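## Task

Get both grey steel power modules onto a single top next to the arms, and both black-handled espresso tampers onto a single top, with all four upright in their present orientation and every base fully supported by its top. All other objects must finish resting directly on the top they are on now. Nothing may enter the slot in the top of a weight, or the attempt fails. Objects held in position only by a robot at the end do not count. Open the grippers and pull the arms away when finished.

## Robot and tools

SETUP. Four identical i2rt Big YAM arms, named arm1, arm2, arm3 and arm4. Each has six revolute joints, a two-finger gripper and a wrist camera (arm1_cam_wrist through arm4_cam_wrist). Two fixed room cameras, room_a and room_b, watch the scene. Objects sit on tops (table surfaces) beside the arms. A loose object may occasionally be nudged by an outside disturbance.

FRAMES. Everything shares one scene frame with its origin on the floor and +z up. The 'hand' is the midpoint between the fingertips; its z axis runs along the fingers and the fingers close along its y axis. Hand poses are computed from each arm's actual foot pose, which is never printed. With joints 1 and 6 at zero and the hand level and pointing ahead, the wrist camera rides on top of the hand looking toward the fingertips. Maximum reach is roughly 1.0 m from the joint 1 axis.

execute_actions. Argument 'actions' is a list holding exactly one action object or nothing. The action is keyed by arm name; each arm entry has a 'joints' object whose keys are individual joint names. Every value is an absolute target (not an offset), in radians for joints and metres for the gripper:
- joint1_rad: -2.879 to 2.879, done within ±0.045. Rotates the whole arm about its foot; positive is counter-clockwise viewed from above; zero points the arm the way its foot faces.
- joint2_rad: 0 to 3.141, ±0.14. Shoulder; zero has the upper arm pointing back and nearly horizontal, increasing lifts it up and then over to the front.
- joint3_rad: 0 to 3.019, ±0.09. Elbow; zero folds the forearm onto the upper arm, increasing opens it.
- joint4_rad: -1.692 to 1.57, ±0.055. Hand pitch; positive tilts the fingers up.
- joint5_rad: -1.57 to 1.57, ±0.03. Sideways hand swing; positive goes to the arm's right.
- joint6_rad: -2.094 to 2.094, ±0.035. Hand roll; positive is clockwise as seen from behind the hand.
- gripper_m: 0 to 0.093, ±0.003. Fingertip gap in metres; grip force tops out around 50 to 62 N per pad, lower on some grippers.
You may name any subset of joints and arms. All named motions start together and may end at different moments; joints move at differing speeds, so the hand can sweep a wide path between postures. Any joint or arm you omit can still be driving toward an earlier target. An unknown key or an out-of-range number rejects the whole call and nothing moves. 'cameras' picks which images come back: omitted, null or ["all"] gives all, [] gives none, an unknown name rejects the call. An empty actions list simply returns state and images.

wait: 'seconds' from 0 to 10; commands nothing, lets the scene run, and returns state and images.

zoom_image: 'camera' plus 'region' [x0, y0, x1, y1] in pixels of that camera's most recent full image, origin at top-left, no larger than 504 by 504. Only cameras present in the latest result can be zoomed.

finished_scene: 'scene' is the number of the current scene. Call it only once the goal holds without help; it is irreversible and its result states success and gives the next task.

READING RESULTS. A 'pictures' line lists the cameras in image order. joint_status tells how each commanded motion ended: 'off_target' means it stopped short and may still be pushing; after 'contact_stop' or 'time_out' the joint usually holds where it stopped. A time_out joint may instead keep a target (at most 0.375, 0.375, 0.113, 0.225, 0.075, 0.3 rad away for joints 1 to 6) and keep pushing, moving there if freed; on_its_own lists such joints, and its 'held at' value is the held target, not the current angle. Relieve the push by commanding the reported position. 'joint command not followed' (often with a 'cause:' line) means a self/inter-arm collision check blocked that arm's joint targets, while its gripper command still runs; blocked joints show 'not_followed' and may be retried on later actions until valid targets arrive. Calls without an action never show this line. A tiny change from the current angle may produce no motion. Joints carrying a load sag over time.

HEAT. Holding loads warms motors, even while you are deliberating. A MOTOR HOT line appears from 85 °C; at 100 °C that arm and gripper go limp until cooled, an OVER-TEMPERATURE FAULT line appears, and unfinished keys read 'limit_stop_at_motor_heat' (resend them). Some heat persists into the next scene.

CAUTIONS. The arms do not stop on contact and can push hard; avoid sustained pushing. Squeezing two robots together hard fails the run, and a hard collision may; the clearance check can react late and ignores fingers, gripper housings and wrist cameras, and no state line reports arm-to-arm contact. Contact made by objects is not counted. Arms act independently, so one stalling does not pause the others. Never knock items off the work area or onto the floor. Avoid drops, slips and slams. If a result reports a stop, later motion, wait and finished_scene calls in that same reply are skipped. Finish with grippers open and arms withdrawn.

Each tool is called after "Request:" by a JSON object that holds its "name" and its "arguments".

## Session

Request:
{"name": "execute_actions", "arguments": {"actions": []}}

Scene clock: 0.00 s.
arm1.joint_positions: joint1_rad=+0.558 joint2_rad=+0.355 joint3_rad=+1.596 joint4_rad=-1.497 joint5_rad=+0.049 joint6_rad=+0.551 gripper_m=+0.094
arm1.joint_status: not commanded
arm1.hand: x=+0.4482 y=+1.7714 z=+1.4062 quat_wxyz=(+0.180, +0.767, -0.190, -0.586) (m; scene frame)
arm2.joint_positions: joint1_rad=-0.666 joint2_rad=+0.523 joint3_rad=+1.329 joint4_rad=-1.480 joint5_rad=-0.264 joint6_rad=+0.516 gripper_m=+0.094
arm2.joint_status: not commanded
arm2.hand: x=+0.4160 y=+0.2320 z=+1.2867 quat_wxyz=(-0.444, -0.600, -0.666, +0.006) (m; scene frame)
arm3.joint_positions: joint1_rad=+0.735 joint2_rad=+0.460 joint3_rad=+1.503 joint4_rad=-1.579 joint5_rad=+0.195 joint6_rad=+0.224 gripper_m=+0.094
arm3.joint_status: not commanded
arm3.hand: x=-0.7602 y=-0.5449 z=+1.3819 quat_wxyz=(-0.285, +0.656, -0.570, -0.405) (m; scene frame)
arm4.joint_positions: joint1_rad=+0.399 joint2_rad=+0.535 joint3_rad=+1.538 joint4_rad=-1.590 joint5_rad=-0.001 joint6_rad=+0.355 gripper_m=+0.094
arm4.joint_status: not commanded
arm4.hand: x=-0.0878 y=-1.6126 z=+1.3338 quat_wxyz=(-0.357, -0.774, -0.428, +0.301) (m; scene frame)
pictures: arm1_cam_wrist, arm2_cam_wrist, arm3_cam_wrist, arm4_cam_wrist, room_a, room_b
Images, in order (width x height): arm1_cam_wrist 672x504, arm2_cam_wrist 672x504, arm3_cam_wrist 672x504, arm4_cam_wrist 672x504, room_a 672x504, room_b 672x504.

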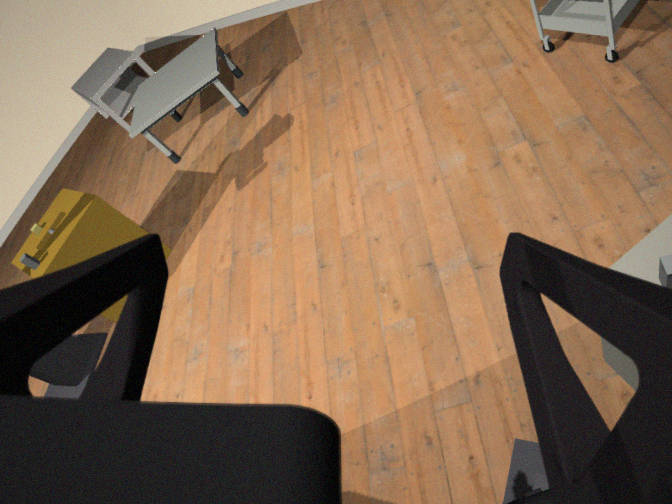

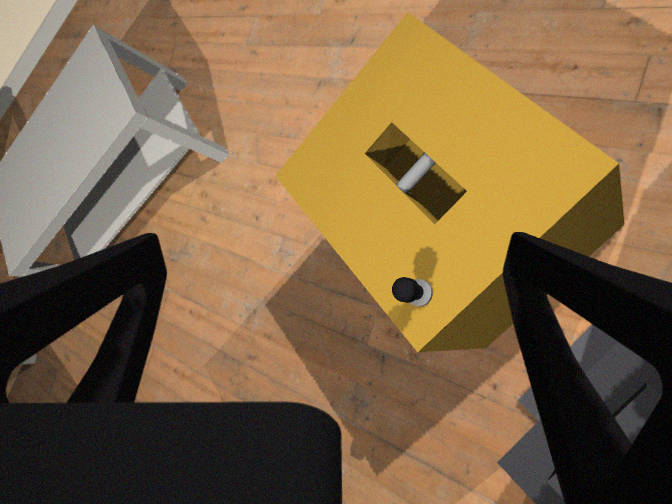

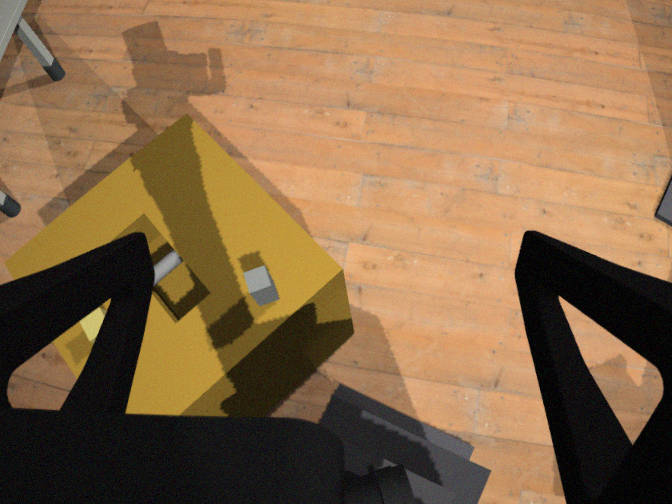

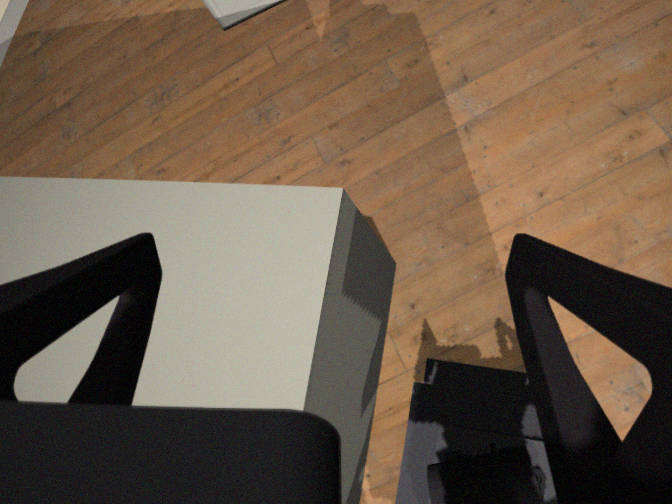

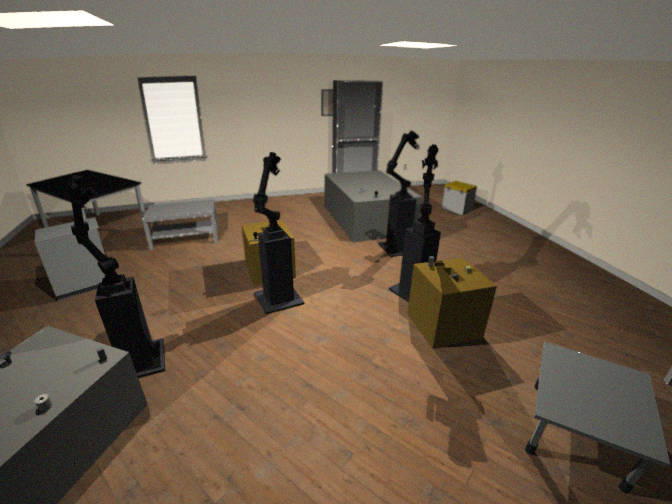

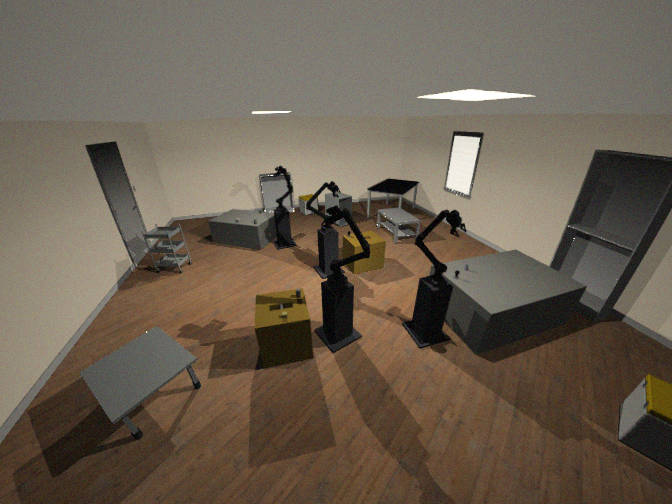

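Request:
{"name": "execute_actions", "arguments": {"actions": [{"arm1":{"joints":{"joint1_rad":-0.4,"joint2_rad":1.0,"joint3_rad":1.3,"joint4_rad":-1.5,"joint5_rad":0,"joint6_rad":0}},"arm2":{"joints":{"joint1_rad":-0.5,"joint2_rad":1.3,"joint3_rad":1.2,"joint4_rad":-1.4,"joint5_rad":0,"joint6_rad":0}},"arm3":{"joints":{"joint1_rad":0.95,"joint2_rad":1.5,"joint3_rad":1.5,"joint4_rad":-1.5,"joint5_rad":0,"joint6_rad":0}},"arm4":{"joints":{"joint1_rad":1.5,"joint2_rad":1.0,"joint3_rad":1.3,"joint4_rad":-1.5,"joint5_rad":0,"joint6_rad":0}}}]}}

Request:
{"name": "zoom_image", "arguments": {"camera": "room_a", "region": [0, 120, 504, 500]}}

Scene clock: 17.53 s.
arm1.joint_positions: joint1_rad=-0.398 joint2_rad=+1.011 joint3_rad=+1.284 joint4_rad=-1.497 joint5_rad=-0.001 joint6_rad=+0.008 gripper_m=+0.095
arm1.joint_status: all done
arm1.hand: x=+0.2826 y=+2.0153 z=+1.1398 quat_wxyz=(-0.068, +0.895, -0.411, -0.158) (m; scene frame)
arm2.joint_positions: joint1_rad=-0.511 joint2_rad=+1.313 joint3_rad=+1.199 joint4_rad=-1.407 joint5_rad=-0.005 joint6_rad=+0.011 gripper_m=+0.094
arm2.joint_status: all done
arm2.hand: x=+0.5218 y=+0.0648 z=+1.0070 quat_wxyz=(-0.021, -0.450, -0.893, +0.009) (m; scene frame)
arm3.joint_positions: joint1_rad=+0.942 joint2_rad=+1.510 joint3_rad=+1.481 joint4_rad=-1.506 joint5_rad=+0.004 joint6_rad=+0.008 gripper_m=+0.094
arm3.joint_status: all done
arm3.hand: x=-1.0219 y=-0.3078 z=+1.0676 quat_wxyz=(-0.007, +0.900, -0.436, -0.009) (m; scene frame)
arm4.joint_positions: joint1_rad=+1.493 joint2_rad=+1.002 joint3_rad=+1.284 joint4_rad=-1.511 joint5_rad=+0.000 joint6_rad=+0.009 gripper_m=+0.094
arm4.joint_status: all done
arm4.hand: x=+0.1949 y=-1.6765 z=+1.1286 quat_wxyz=(-0.164, -0.333, -0.927, +0.050) (m; scene frame)
pictures: arm1_cam_wrist, arm2_cam_wrist, arm3_cam_wrist, arm4_cam_wrist, room_a, room_b
Images, in order (width x height): arm1_cam_wrist 672x504, arm2_cam_wrist 672x504, arm3_cam_wrist 672x504, arm4_cam_wrist 672x504, room_a 672x504, room_b 672x504.

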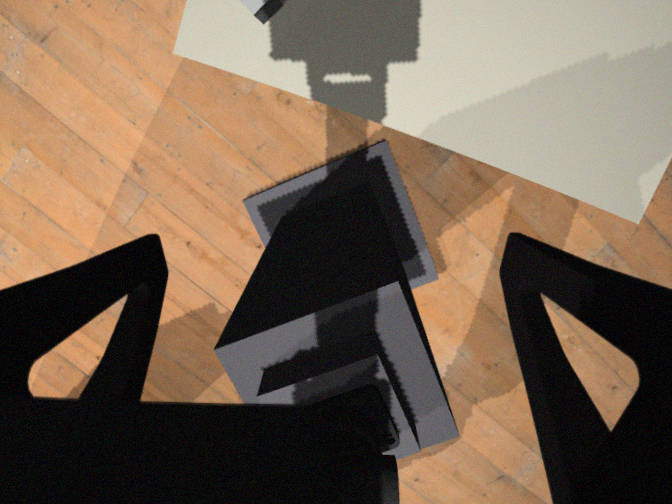

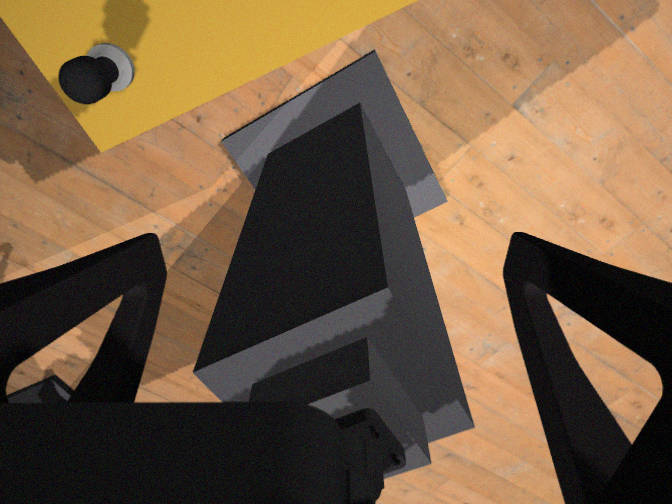

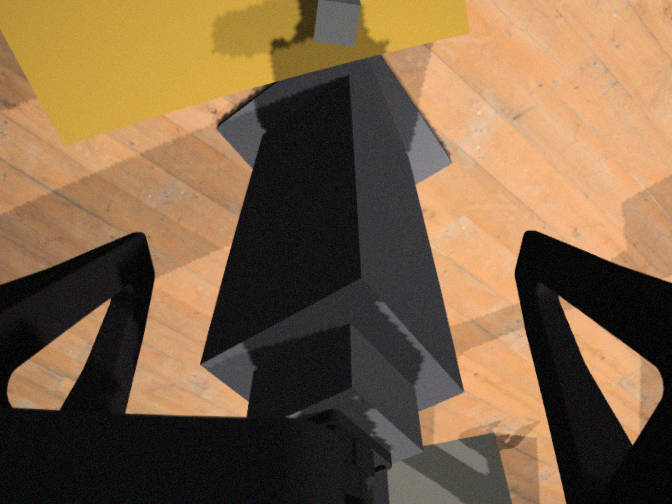

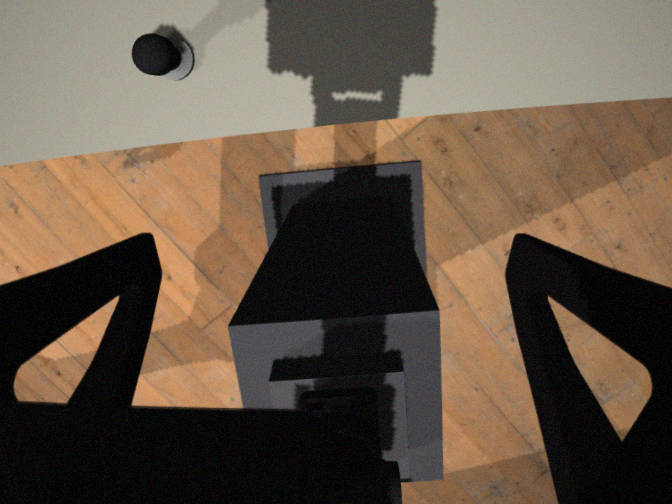

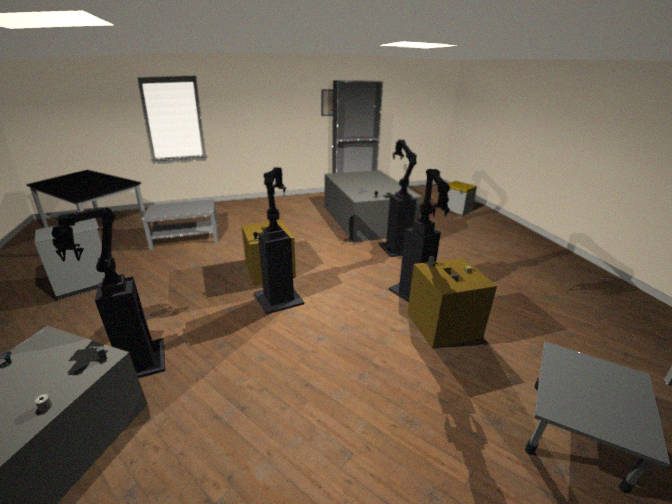

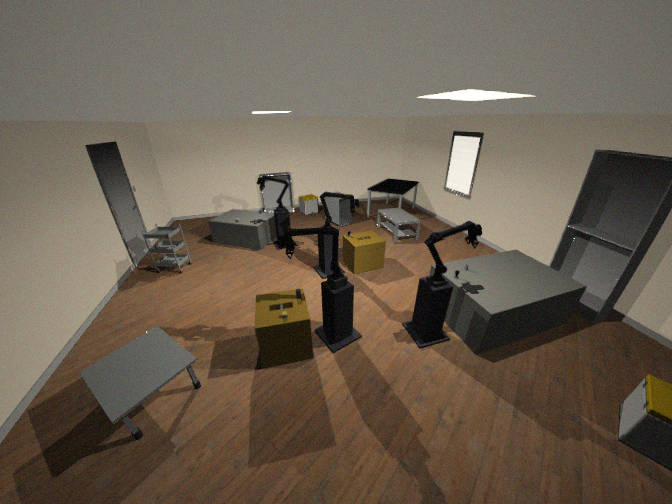

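Region (0, 120, 504, 500) of room_a's 672x504 image, scaled by 1.000; it fills the top 380 rows of this view, and the rest is white.

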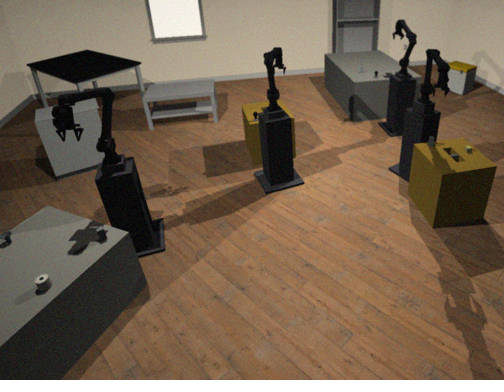

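Request:
{"name": "execute_actions", "arguments": {"actions": [{"arm1":{"joints":{"joint1_rad":-0.22,"joint2_rad":1.9,"joint3_rad":1.4,"joint4_rad":-0.8}},"arm2":{"joints":{"joint1_rad":0.3,"joint2_rad":1.6,"joint3_rad":1.0,"joint4_rad":-0.7}},"arm3":{"joints":{"joint2_rad":1.8,"joint3_rad":1.2,"joint4_rad":-0.7}},"arm4":{"joints":{"joint1_rad":2.0,"joint2_rad":1.7,"joint3_rad":1.1,"joint4_rad":-0.7}}}], "cameras": ["arm1_cam_wrist","arm2_cam_wrist","arm3_cam_wrist","arm4_cam_wrist"]}}

Scene clock: 34.33 s.
arm1.joint_positions: joint1_rad=-0.217 joint2_rad=+1.895 joint3_rad=+1.385 joint4_rad=-0.816 joint5_rad=-0.001 joint6_rad=+0.007 gripper_m=+0.095
arm1.joint_status: all done
arm1.hand: x=+0.0292 y=+2.1386 z=+0.8233 quat_wxyz=(-0.037, +0.936, -0.330, -0.116) (m; scene frame)
arm2.joint_positions: joint1_rad=+0.301 joint2_rad=+1.608 joint3_rad=+0.995 joint4_rad=-0.714 joint5_rad=-0.002 joint6_rad=+0.009 gripper_m=+0.094
arm2.joint_status: all done
arm2.hand: x=+0.7629 y=+0.3171 z=+0.8292 quat_wxyz=(-0.119, -0.060, -0.991, +0.005) (m; scene frame)
arm3.joint_positions: joint1_rad=+0.942 joint2_rad=+1.809 joint3_rad=+1.168 joint4_rad=-0.716 joint5_rad=+0.004 joint6_rad=+0.008 gripper_m=+0.094
arm3.joint_status: all done
arm3.hand: x=-1.0691 y=-0.2490 z=+0.8249 quat_wxyz=(-0.045, +0.896, -0.433, -0.090) (m; scene frame)
arm4.joint_positions: joint1_rad=+2.009 joint2_rad=+1.687 joint3_rad=+1.099 joint4_rad=-0.720 joint5_rad=+0.000 joint6_rad=+0.008 gripper_m=+0.094
arm4.joint_status: all done
arm4.hand: x=+0.4536 y=-1.5534 z=+0.8209 quat_wxyz=(-0.135, -0.085, -0.987, +0.005) (m; scene frame)
pictures: arm1_cam_wrist, arm2_cam_wrist, arm3_cam_wrist, arm4_cam_wrist
Images, in order (width x height): arm1_cam_wrist 672x504, arm2_cam_wrist 672x504, arm3_cam_wrist 672x504, arm4_cam_wrist 672x504.

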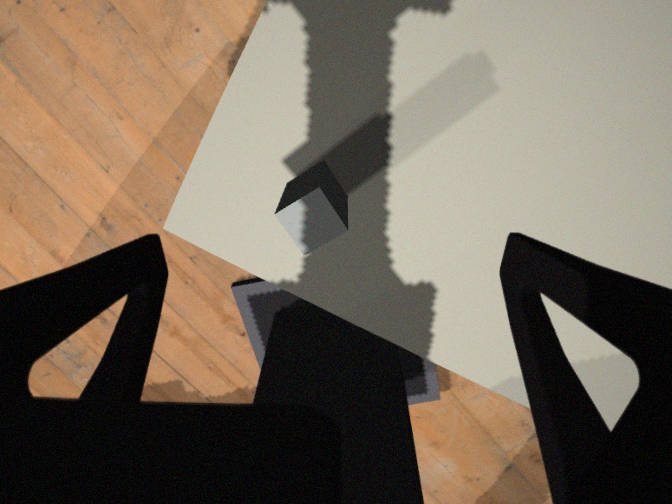

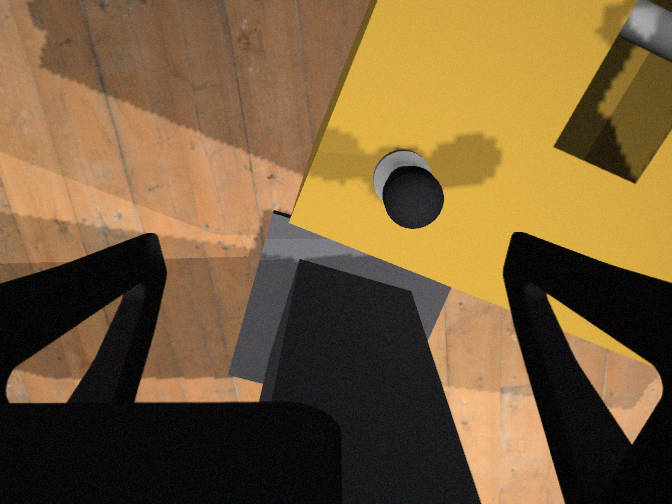

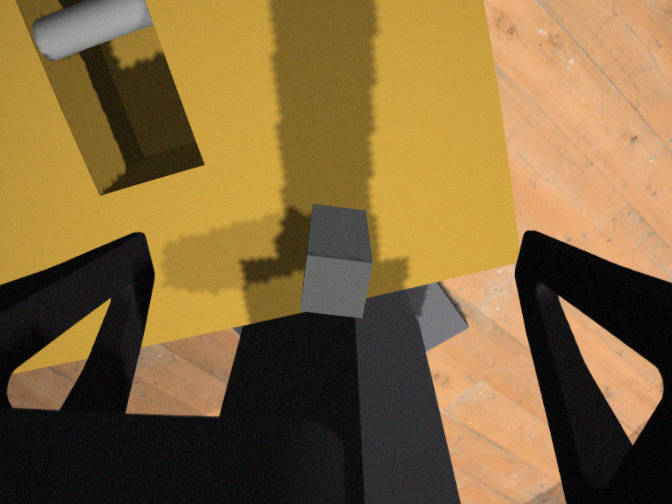

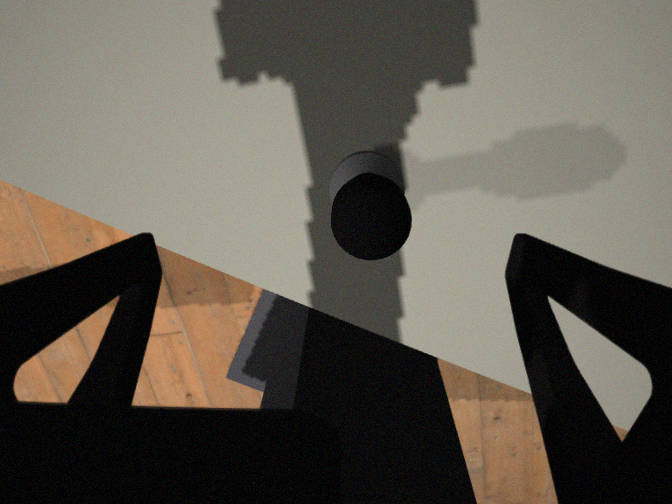

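Request:
{"name": "execute_actions", "arguments": {"actions": [{"arm1":{"joints":{"joint1_rad":-0.19,"joint2_rad":2.085,"joint3_rad":1.41,"joint4_rad":-0.87,"joint6_rad":-0.5}},"arm2":{"joints":{"joint1_rad":1.844,"joint2_rad":1.6,"joint3_rad":1.2,"joint4_rad":0}},"arm3":{"joints":{"joint1_rad":-2.17,"joint2_rad":1.0,"joint3_rad":0.8,"joint4_rad":-0.2}},"arm4":{"joints":{"joint1_rad":1.96,"joint2_rad":1.9,"joint3_rad":1.15,"joint4_rad":-0.81}}}], "cameras": ["arm1_cam_wrist","arm4_cam_wrist"]}}

Scene clock: 71.97 s.
arm1.joint_positions: joint1_rad=-0.193 joint2_rad=+2.090 joint3_rad=+1.388 joint4_rad=-0.859 joint5_rad=-0.001 joint6_rad=-0.492 gripper_m=+0.095
arm1.joint_status: all done
arm1.hand: x=+0.0496 y=+2.1046 z=+0.7141 quat_wxyz=(+0.000, +0.997, -0.077, -0.006) (m; scene frame)
arm2.joint_positions: joint1_rad=+1.846 joint2_rad=+1.610 joint3_rad=+1.169 joint4_rad=-0.019 joint5_rad=+0.000 joint6_rad=+0.009 gripper_m=+0.094
arm2.joint_status: all done
arm2.hand: x=+0.3827 y=+1.0338 z=+1.0170 quat_wxyz=(-0.395, +0.555, -0.644, -0.350) (m; scene frame)
arm3.joint_positions: joint1_rad=-2.166 joint2_rad=+0.996 joint3_rad=+0.798 joint4_rad=-0.214 joint5_rad=+0.001 joint6_rad=+0.006 gripper_m=+0.094
arm3.joint_status: all done
arm3.hand: x=-0.4282 y=-1.0226 z=+1.1352 quat_wxyz=(-0.503, -0.350, -0.756, +0.229) (m; scene frame)
arm4.joint_positions: joint1_rad=+1.964 joint2_rad=+1.902 joint3_rad=+1.128 joint4_rad=-0.796 joint5_rad=+0.000 joint6_rad=+0.008 gripper_m=+0.094
arm4.joint_status: all done
arm4.hand: x=+0.4184 y=-1.5685 z=+0.7246 quat_wxyz=(-0.004, -0.108, -0.994, -0.005) (m; scene frame)
pictures: arm1_cam_wrist, arm4_cam_wrist
Images, in order (width x height): arm1_cam_wrist 672x504, arm4_cam_wrist 672x504.

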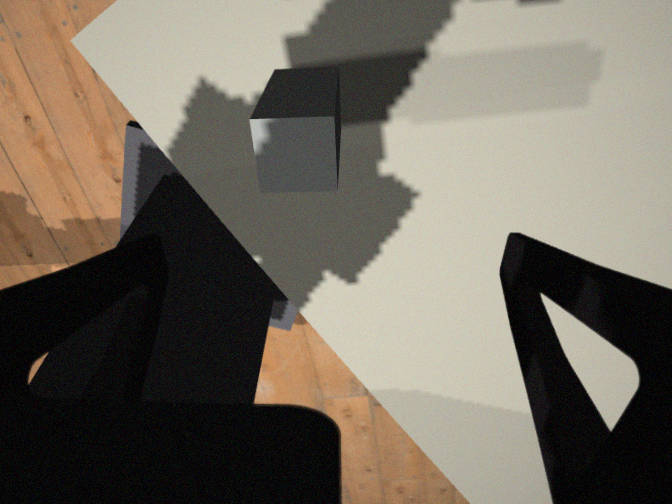

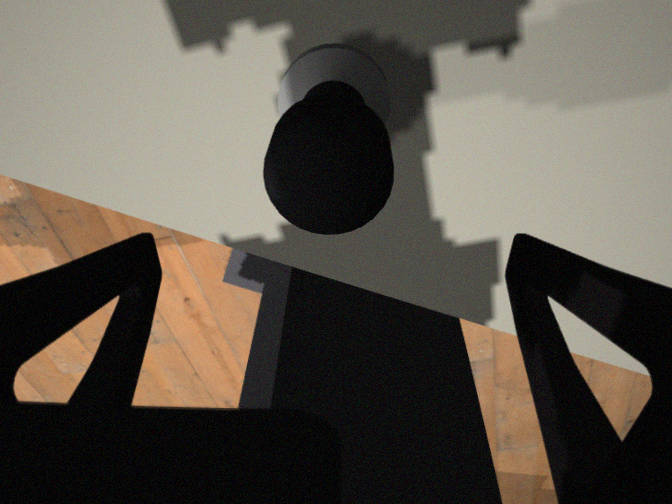

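Request:
{"name": "execute_actions", "arguments": {"actions": [{"arm1":{"joints":{"joint1_rad":-0.165,"joint2_rad":2.23,"joint3_rad":1.358,"joint4_rad":-0.67}},"arm4":{"joints":{"joint2_rad":2.05,"joint3_rad":1.1,"joint4_rad":-0.6}}}], "cameras": ["arm1_cam_wrist","arm4_cam_wrist"]}}

Scene clock: 82.87 s.
arm1.joint_positions: joint1_rad=-0.167 joint2_rad=+2.221 joint3_rad=+1.353 joint4_rad=-0.685 joint5_rad=-0.001 joint6_rad=-0.492 gripper_m=+0.095
arm1.joint_status: all done
arm1.hand: x=+0.0458 y=+2.0892 z=+0.6348 quat_wxyz=(-0.003, +0.998, -0.064, -0.009) (m; scene frame)
arm2.joint_positions: joint1_rad=+1.846 joint2_rad=+1.610 joint3_rad=+1.169 joint4_rad=-0.019 joint5_rad=+0.000 joint6_rad=+0.009 gripper_m=+0.094
arm2.joint_status: not commanded
arm2.hand: x=+0.3827 y=+1.0338 z=+1.0170 quat_wxyz=(-0.395, +0.555, -0.644, -0.350) (m; scene frame)
arm3.joint_positions: joint1_rad=-2.166 joint2_rad=+0.996 joint3_rad=+0.798 joint4_rad=-0.214 joint5_rad=+0.001 joint6_rad=+0.006 gripper_m=+0.094
arm3.joint_status: not commanded
arm3.hand: x=-0.4282 y=-1.0226 z=+1.1352 quat_wxyz=(-0.503, -0.350, -0.756, +0.229) (m; scene frame)
arm4.joint_positions: joint1_rad=+1.964 joint2_rad=+2.044 joint3_rad=+1.097 joint4_rad=-0.617 joint5_rad=+0.000 joint6_rad=+0.008 gripper_m=+0.094
arm4.joint_status: all done
arm4.hand: x=+0.4164 y=-1.5672 z=+0.6519 quat_wxyz=(-0.008, -0.108, -0.994, -0.005) (m; scene frame)
pictures: arm1_cam_wrist, arm4_cam_wrist
Images, in order (width x height): arm1_cam_wrist 672x504, arm4_cam_wrist 672x504.

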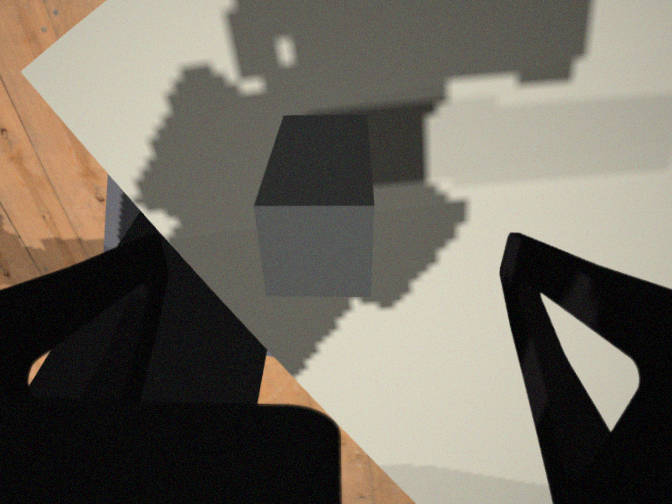

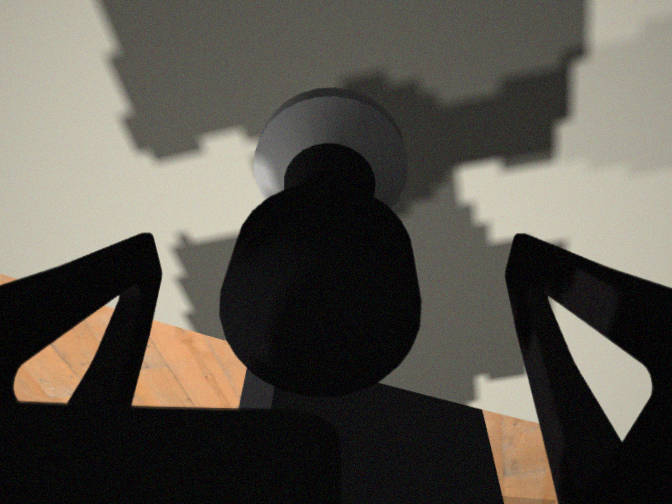

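Request:
{"name": "execute_actions", "arguments": {"actions": [{"arm1":{"joints":{"joint2_rad":2.305,"joint3_rad":1.318,"joint4_rad":-0.57}},"arm4":{"joints":{"gripper_m":0.02}}}], "cameras": ["arm1_cam_wrist","arm4_cam_wrist"]}}

Request:
{"name": "execute_actions", "arguments": {"actions": [{"arm1":{"joints":{"gripper_m":0.015}},"arm4":{"joints":{"joint2_rad":1.5,"joint3_rad":1.3,"joint4_rad":-1.37,"joint6_rad":1.57}}}], "cameras": ["arm1_cam_wrist","arm4_cam_wrist"]}}

Scene clock: 90.57 s.
arm1.joint_positions: joint1_rad=-0.167 joint2_rad=+2.283 joint3_rad=+1.318 joint4_rad=-0.584 joint5_rad=-0.001 joint6_rad=-0.492 gripper_m=+0.095
arm1.joint_status: all done
arm1.hand: x=+0.0564 y=+2.0815 z=+0.5940 quat_wxyz=(-0.004, +0.998, -0.064, -0.011) (m; scene frame)
arm2.joint_positions: joint1_rad=+1.846 joint2_rad=+1.610 joint3_rad=+1.169 joint4_rad=-0.019 joint5_rad=+0.000 joint6_rad=+0.009 gripper_m=+0.094
arm2.joint_status: not commanded
arm2.hand: x=+0.3827 y=+1.0338 z=+1.0170 quat_wxyz=(-0.395, +0.555, -0.644, -0.350) (m; scene frame)
arm3.joint_positions: joint1_rad=-2.166 joint2_rad=+0.996 joint3_rad=+0.798 joint4_rad=-0.214 joint5_rad=+0.001 joint6_rad=+0.006 gripper_m=+0.094
arm3.joint_status: not commanded
arm3.hand: x=-0.4282 y=-1.0226 z=+1.1352 quat_wxyz=(-0.503, -0.350, -0.756, +0.229) (m; scene frame)
arm4.joint_positions: joint1_rad=+1.964 joint2_rad=+2.044 joint3_rad=+1.097 joint4_rad=-0.616 joint5_rad=-0.003 joint6_rad=+0.008 gripper_m=+0.045
arm4.joint_status: gripper_m off_target (ended at +0.045, target +0.020)
arm4.hand: x=+0.4168 y=-1.5668 z=+0.6519 quat_wxyz=(-0.008, -0.107, -0.994, -0.006) (m; scene frame)
pictures: arm1_cam_wrist, arm4_cam_wrist
Images, in order (width x height): arm1_cam_wrist 672x504, arm4_cam_wrist 672x504.

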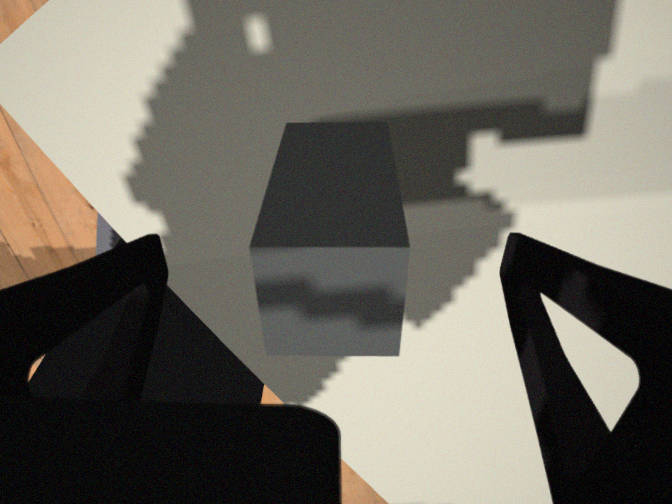

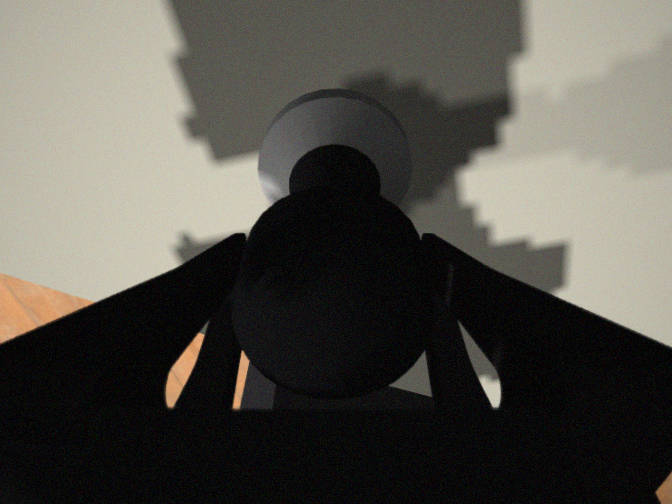

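Scene clock: 92.73 s.
arm1.joint_positions: joint1_rad=-0.167 joint2_rad=+2.283 joint3_rad=+1.318 joint4_rad=-0.583 joint5_rad=-0.002 joint6_rad=-0.493 gripper_m=+0.039
arm1.joint_status: gripper_m off_target (ended at +0.039, target +0.015)
arm1.hand: x=+0.0559 y=+2.0817 z=+0.5941 quat_wxyz=(-0.004, +0.998, -0.064, -0.012) (m; scene frame)
arm2.joint_positions: joint1_rad=+1.846 joint2_rad=+1.610 joint3_rad=+1.169 joint4_rad=-0.019 joint5_rad=+0.000 joint6_rad=+0.009 gripper_m=+0.094
arm2.joint_status: not commanded
arm2.hand: x=+0.3827 y=+1.0338 z=+1.0170 quat_wxyz=(-0.395, +0.555, -0.644, -0.350) (m; scene frame)
arm3.joint_positions: joint1_rad=-2.166 joint2_rad=+0.996 joint3_rad=+0.798 joint4_rad=-0.214 joint5_rad=+0.001 joint6_rad=+0.006 gripper_m=+0.094
arm3.joint_status: not commanded
arm3.hand: x=-0.4282 y=-1.0226 z=+1.1352 quat_wxyz=(-0.503, -0.350, -0.756, +0.229) (m; scene frame)
arm4.joint_positions: joint1_rad=+1.964 joint2_rad=+1.499 joint3_rad=+1.286 joint4_rad=-1.353 joint5_rad=+0.000 joint6_rad=+1.560 gripper_m=+0.045
arm4.joint_status: all done
arm4.hand: x=+0.3714 y=-1.5613 z=+0.9572 quat_wxyz=(-0.001, -0.773, -0.634, -0.008) (m; scene frame)
pictures: arm1_cam_wrist, arm4_cam_wrist
Images, in order (width x height): arm1_cam_wrist 672x504, arm4_cam_wrist 672x504.

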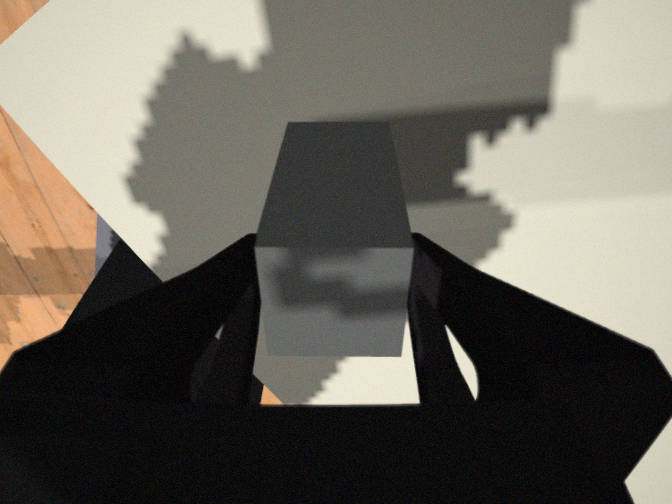

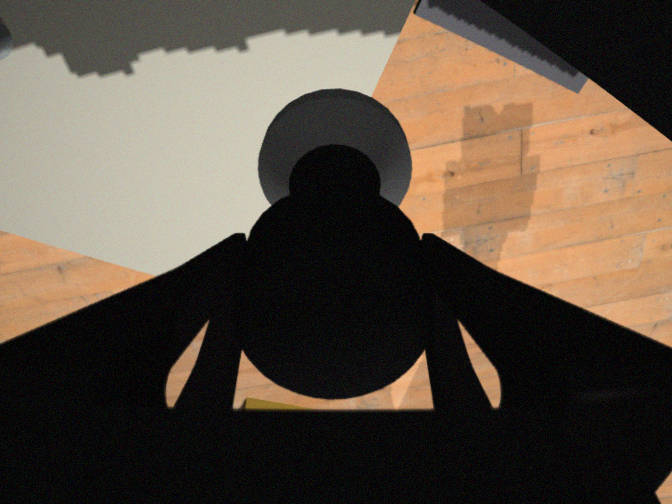

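Request:
{"name": "execute_actions", "arguments": {"actions": [{"arm1":{"joints":{"gripper_m":0.06}},"arm3":{"joints":{"joint2_rad":1.548,"joint3_rad":0.55,"joint4_rad":0.62}},"arm4":{"joints":{"joint1_rad":0.3}}}], "cameras": []}}

Request:
{"name": "execute_actions", "arguments": {"actions": [{"arm1":{"joints":{"joint2_rad":2.345,"joint4_rad":-0.55}},"arm4":{"joints":{"joint1_rad":-1.0}}}], "cameras": []}}

Request:
{"name": "execute_actions", "arguments": {"actions": [{"arm1":{"joints":{"gripper_m":0.015}},"arm4":{"joints":{"joint1_rad":-1.83}}}], "cameras": ["arm1_cam_wrist","arm3_cam_wrist","room_b"]}}

Scene clock: 104.40 s.
arm1.joint_positions: joint1_rad=-0.167 joint2_rad=+2.283 joint3_rad=+1.318 joint4_rad=-0.583 joint5_rad=-0.002 joint6_rad=-0.493 gripper_m=+0.060
arm1.joint_status: all done
arm1.hand: x=+0.0559 y=+2.0817 z=+0.5941 quat_wxyz=(-0.004, +0.998, -0.064, -0.012) (m; scene frame)
arm2.joint_positions: joint1_rad=+1.846 joint2_rad=+1.610 joint3_rad=+1.169 joint4_rad=-0.019 joint5_rad=+0.000 joint6_rad=+0.009 gripper_m=+0.094
arm2.joint_status: not commanded
arm2.hand: x=+0.3827 y=+1.0338 z=+1.0170 quat_wxyz=(-0.395, +0.555, -0.644, -0.350) (m; scene frame)
arm3.joint_positions: joint1_rad=-2.166 joint2_rad=+1.541 joint3_rad=+0.531 joint4_rad=+0.596 joint5_rad=+0.001 joint6_rad=+0.006 gripper_m=+0.094
arm3.joint_status: all done
arm3.hand: x=-0.4042 y=-1.0504 z=+0.9125 quat_wxyz=(-0.503, -0.350, -0.757, +0.229) (m; scene frame)
arm4.joint_positions: joint1_rad=+0.296 joint2_rad=+1.499 joint3_rad=+1.286 joint4_rad=-1.353 joint5_rad=+0.002 joint6_rad=+1.561 gripper_m=+0.045
arm4.joint_status: all done
arm4.hand: x=-0.1873 y=-1.8872 z=+0.9487 quat_wxyz=(+0.004, -0.989, +0.147, -0.003) (m; scene frame)
pictures: none
No camera images: the call's "cameras" was empty. Leave "cameras" out to get every camera's image.

Scene clock: 106.13 s.
arm1.joint_positions: joint1_rad=-0.167 joint2_rad=+2.314 joint3_rad=+1.318 joint4_rad=-0.565 joint5_rad=-0.002 joint6_rad=-0.493 gripper_m=+0.060
arm1.joint_status: all done
arm1.hand: x=+0.0606 y=+2.0783 z=+0.5779 quat_wxyz=(+0.000, +0.998, -0.064, -0.006) (m; scene frame)
arm2.joint_positions: joint1_rad=+1.846 joint2_rad=+1.610 joint3_rad=+1.169 joint4_rad=-0.019 joint5_rad=+0.000 joint6_rad=+0.009 gripper_m=+0.094
arm2.joint_status: not commanded
arm2.hand: x=+0.3827 y=+1.0338 z=+1.0170 quat_wxyz=(-0.395, +0.555, -0.644, -0.350) (m; scene frame)
arm3.joint_positions: joint1_rad=-2.166 joint2_rad=+1.541 joint3_rad=+0.531 joint4_rad=+0.596 joint5_rad=+0.001 joint6_rad=+0.006 gripper_m=+0.094
arm3.joint_status: not commanded
arm3.hand: x=-0.4042 y=-1.0504 z=+0.9125 quat_wxyz=(-0.503, -0.350, -0.757, +0.229) (m; scene frame)
arm4.joint_positions: joint1_rad=-1.002 joint2_rad=+1.499 joint3_rad=+1.286 joint4_rad=-1.353 joint5_rad=+0.002 joint6_rad=+1.561 gripper_m=+0.045
arm4.joint_status: all done
arm4.hand: x=-0.4922 y=-1.4562 z=+0.9500 quat_wxyz=(+0.006, -0.699, +0.715, +0.002) (m; scene frame)
pictures: none
No camera images: the call's "cameras" was empty. Leave "cameras" out to get every camera's image.

Scene clock: 107.57 s.
arm1.joint_positions: joint1_rad=-0.167 joint2_rad=+2.314 joint3_rad=+1.318 joint4_rad=-0.563 joint5_rad=+0.000 joint6_rad=-0.493 gripper_m=+0.040
arm1.joint_status: gripper_m off_target (ended at +0.040, target +0.015)
arm1.hand: x=+0.0604 y=+2.0789 z=+0.5779 quat_wxyz=(-0.002, +0.998, -0.063, -0.006) (m; scene frame)
arm2.joint_positions: joint1_rad=+1.846 joint2_rad=+1.610 joint3_rad=+1.169 joint4_rad=-0.019 joint5_rad=+0.000 joint6_rad=+0.009 gripper_m=+0.094
arm2.joint_status: not commanded
arm2.hand: x=+0.3827 y=+1.0338 z=+1.0170 quat_wxyz=(-0.395, +0.555, -0.644, -0.350) (m; scene frame)
arm3.joint_positions: joint1_rad=-2.166 joint2_rad=+1.541 joint3_rad=+0.531 joint4_rad=+0.596 joint5_rad=+0.001 joint6_rad=+0.006 gripper_m=+0.094
arm3.joint_status: not commanded
arm3.hand: x=-0.4042 y=-1.0504 z=+0.9125 quat_wxyz=(-0.503, -0.350, -0.757, +0.229) (m; scene frame)
arm4.joint_positions: joint1_rad=-1.833 joint2_rad=+1.499 joint3_rad=+1.286 joint4_rad=-1.353 joint5_rad=+0.002 joint6_rad=+1.561 gripper_m=+0.045
arm4.joint_status: all done
arm4.hand: x=-0.3392 y=-1.1387 z=+0.9546 quat_wxyz=(+0.006, -0.351, +0.936, +0.005) (m; scene frame)
pictures: arm1_cam_wrist, arm3_cam_wrist, room_b
Images, in order (width x height): arm1_cam_wrist 672x504, arm3_cam_wrist 672x504, room_b 672x504.

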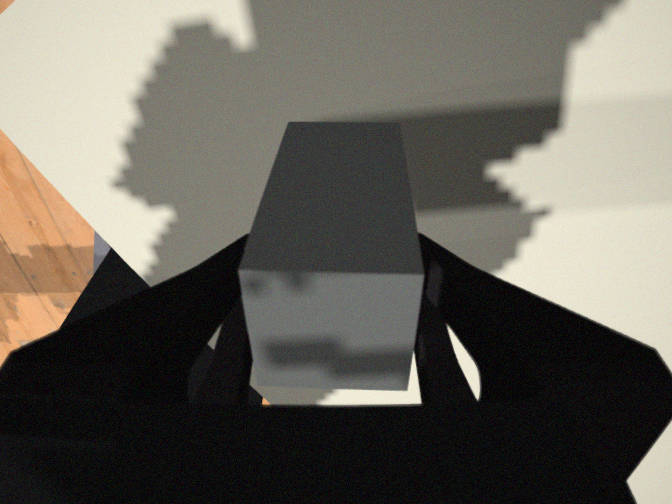

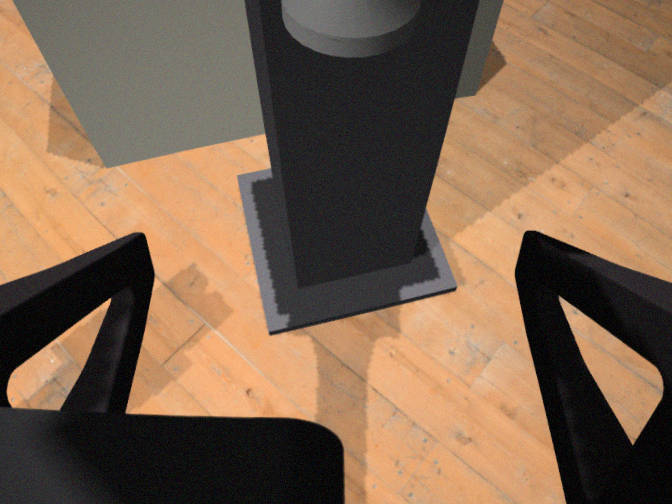

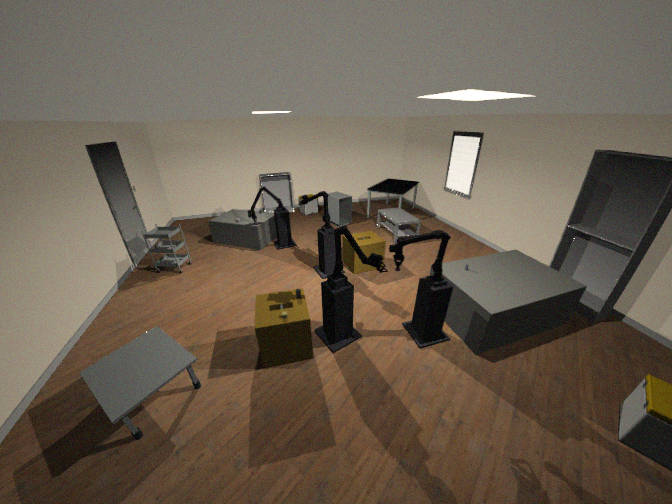

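Request:
{"name": "execute_actions", "arguments": {"actions": [{"arm1":{"joints":{"joint2_rad":1.75,"joint3_rad":1.62,"joint4_rad":-1.43,"joint6_rad":-1.57}},"arm2":{"joints":{"joint2_rad":1.965,"joint3_rad":1.12,"joint4_rad":0.72}},"arm3":{"joints":{"joint1_rad":-2.185,"joint2_rad":1.863,"joint3_rad":0.65,"joint4_rad":1.095}}}], "cameras": []}}

Request:
{"name": "execute_actions", "arguments": {"actions": [{"arm1":{"joints":{"joint1_rad":1.885}}}], "cameras": ["arm2_cam_wrist","arm3_cam_wrist","arm4_cam_wrist"]}}

Scene clock: 125.43 s.
arm1.joint_positions: joint1_rad=-0.167 joint2_rad=+1.751 joint3_rad=+1.611 joint4_rad=-1.416 joint5_rad=+0.000 joint6_rad=-1.561 gripper_m=+0.040
arm1.joint_status: all done
arm1.hand: x=+0.0616 y=+2.0799 z=+0.9727 quat_wxyz=(-0.006, +0.891, +0.453, -0.005) (m; scene frame)
arm2.joint_positions: joint1_rad=+1.846 joint2_rad=+1.971 joint3_rad=+1.108 joint4_rad=+0.703 joint5_rad=+0.000 joint6_rad=+0.009 gripper_m=+0.094
arm2.joint_status: all done
arm2.hand: x=+0.3895 y=+1.0862 z=+0.9069 quat_wxyz=(-0.486, +0.497, -0.577, -0.430) (m; scene frame)
arm3.joint_positions: joint1_rad=-2.175 joint2_rad=+1.870 joint3_rad=+0.637 joint4_rad=+1.071 joint5_rad=+0.001 joint6_rad=+0.006 gripper_m=+0.094
arm3.joint_status: all done
arm3.hand: x=-0.3680 y=-1.0997 z=+0.8969 quat_wxyz=(-0.593, -0.321, -0.687, +0.272) (m; scene frame)
arm4.joint_positions: joint1_rad=-1.833 joint2_rad=+1.499 joint3_rad=+1.286 joint4_rad=-1.353 joint5_rad=+0.002 joint6_rad=+1.561 gripper_m=+0.045
arm4.joint_status: not commanded
arm4.hand: x=-0.3392 y=-1.1387 z=+0.9546 quat_wxyz=(+0.006, -0.351, +0.936, +0.005) (m; scene frame)
pictures: none
No camera images: the call's "cameras" was empty. Leave "cameras" out to get every camera's image.

Scene clock: 127.67 s.
arm1.joint_positions: joint1_rad=+1.891 joint2_rad=+1.751 joint3_rad=+1.611 joint4_rad=-1.416 joint5_rad=-0.002 joint6_rad=-1.562 gripper_m=+0.040
arm1.joint_status: all done
arm1.hand: x=+0.4282 y=+1.2330 z=+0.9744 quat_wxyz=(-0.001, +0.071, +0.997, -0.009) (m; scene frame)
arm2.joint_positions: joint1_rad=+1.846 joint2_rad=+1.971 joint3_rad=+1.108 joint4_rad=+0.703 joint5_rad=+0.000 joint6_rad=+0.009 gripper_m=+0.094
arm2.joint_status: not commanded
arm2.hand: x=+0.3895 y=+1.0862 z=+0.9069 quat_wxyz=(-0.486, +0.497, -0.577, -0.430) (m; scene frame)
arm3.joint_positions: joint1_rad=-2.175 joint2_rad=+1.870 joint3_rad=+0.637 joint4_rad=+1.071 joint5_rad=+0.001 joint6_rad=+0.006 gripper_m=+0.094
arm3.joint_status: not commanded
arm3.hand: x=-0.3680 y=-1.0997 z=+0.8969 quat_wxyz=(-0.593, -0.321, -0.687, +0.272) (m; scene frame)
arm4.joint_positions: joint1_rad=-1.833 joint2_rad=+1.499 joint3_rad=+1.286 joint4_rad=-1.353 joint5_rad=+0.002 joint6_rad=+1.561 gripper_m=+0.045
arm4.joint_status: not commanded
arm4.hand: x=-0.3392 y=-1.1387 z=+0.9546 quat_wxyz=(+0.006, -0.351, +0.936, +0.005) (m; scene frame)
pictures: arm2_cam_wrist, arm3_cam_wrist, arm4_cam_wrist
Images, in order (width x height): arm2_cam_wrist 672x504, arm3_cam_wrist 672x504, arm4_cam_wrist 672x504.

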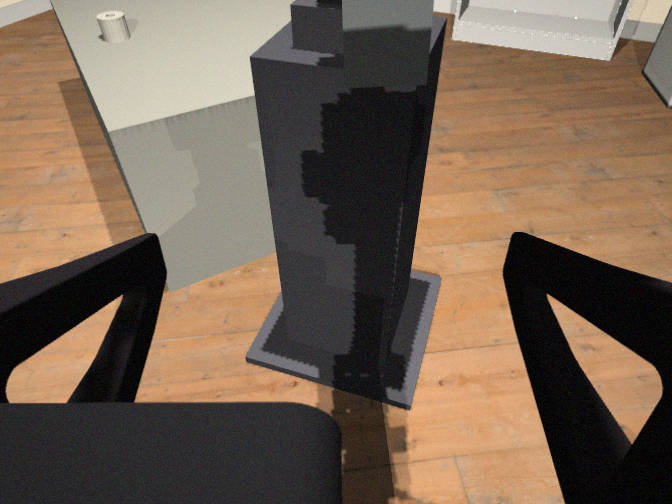

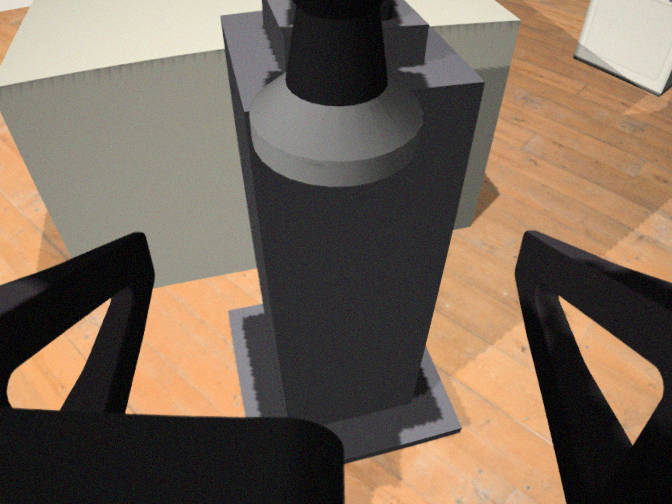

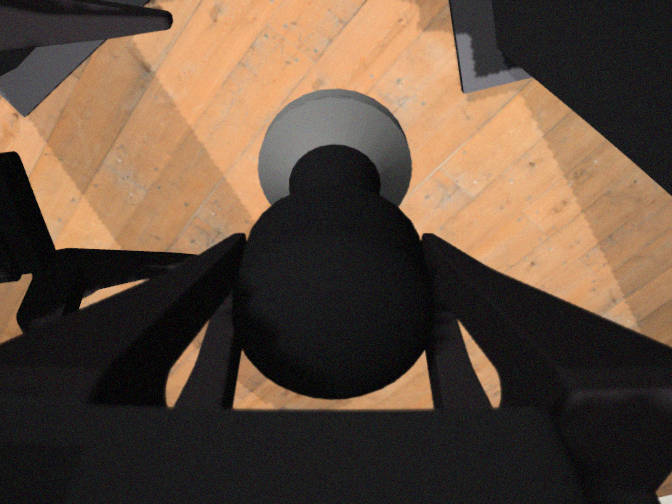

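Request:
{"name": "execute_actions", "arguments": {"actions": [{"arm2":{"joints":{"joint1_rad":1.815,"joint2_rad":2.21,"joint3_rad":1.61,"joint4_rad":0.455}},"arm3":{"joints":{"joint2_rad":1.825,"joint3_rad":0.788,"joint4_rad":0.89}}}], "cameras": ["arm1_cam_wrist","arm2_cam_wrist","arm3_cam_wrist","arm4_cam_wrist"]}}

Scene clock: 134.90 s.
arm1.joint_positions: joint1_rad=+1.891 joint2_rad=+1.751 joint3_rad=+1.611 joint4_rad=-1.416 joint5_rad=-0.002 joint6_rad=-1.562 gripper_m=+0.040
arm1.joint_status: not commanded
arm1.hand: x=+0.4282 y=+1.2330 z=+0.9744 quat_wxyz=(-0.001, +0.071, +0.997, -0.009) (m; scene frame)
arm2.joint_positions: joint1_rad=+1.826 joint2_rad=+2.213 joint3_rad=+1.562 joint4_rad=+0.455 joint5_rad=+0.000 joint6_rad=+0.009 gripper_m=+0.094
arm2.joint_status: all done
arm2.hand: x=+0.4232 y=+1.2078 z=+0.8976 quat_wxyz=(-0.480, +0.498, -0.590, -0.416) (m; scene frame)
arm3.joint_positions: joint1_rad=-2.175 joint2_rad=+1.835 joint3_rad=+0.771 joint4_rad=+0.903 joint5_rad=+0.001 joint6_rad=+0.006 gripper_m=+0.094
arm3.joint_status: all done
arm3.hand: x=-0.3379 y=-1.1351 z=+0.9300 quat_wxyz=(-0.593, -0.321, -0.686, +0.273) (m; scene frame)
arm4.joint_positions: joint1_rad=-1.833 joint2_rad=+1.499 joint3_rad=+1.286 joint4_rad=-1.353 joint5_rad=+0.002 joint6_rad=+1.561 gripper_m=+0.045
arm4.joint_status: not commanded
arm4.hand: x=-0.3392 y=-1.1387 z=+0.9546 quat_wxyz=(+0.006, -0.351, +0.936, +0.005) (m; scene frame)
pictures: arm1_cam_wrist, arm2_cam_wrist, arm3_cam_wrist, arm4_cam_wrist
Images, in order (width x height): arm1_cam_wrist 672x504, arm2_cam_wrist 672x504, arm3_cam_wrist 672x504, arm4_cam_wrist 672x504.

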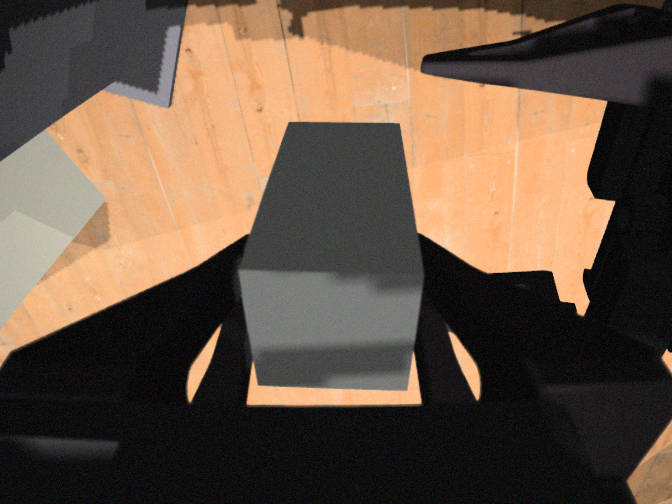

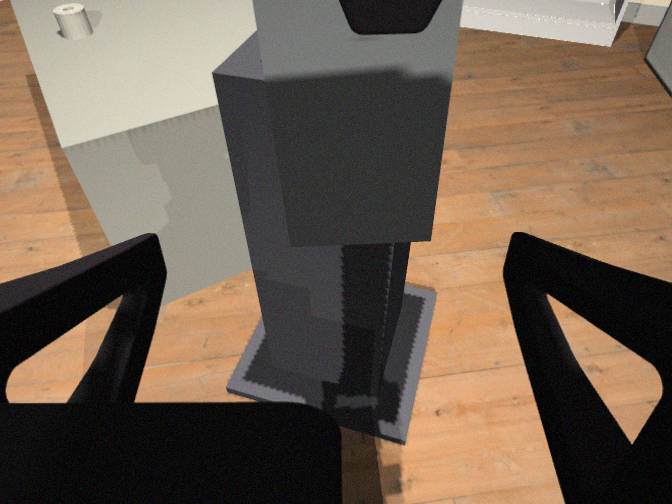

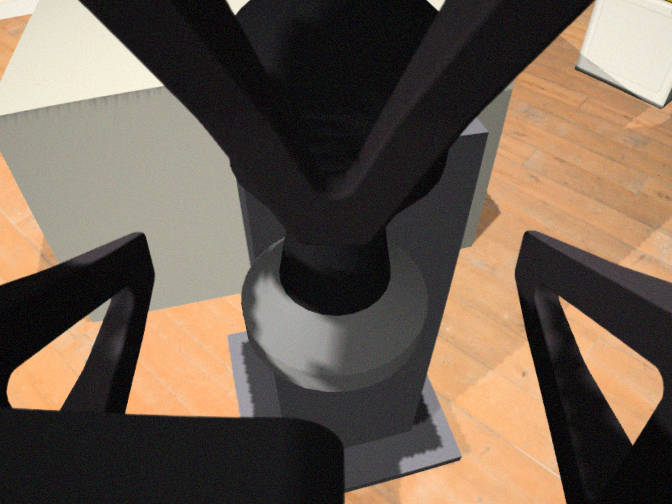

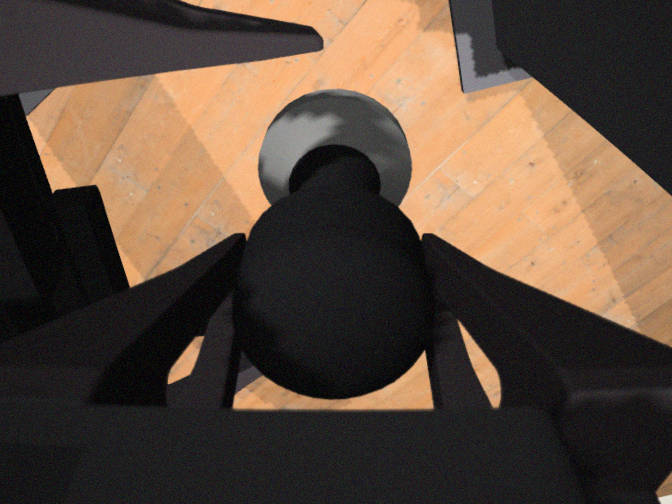

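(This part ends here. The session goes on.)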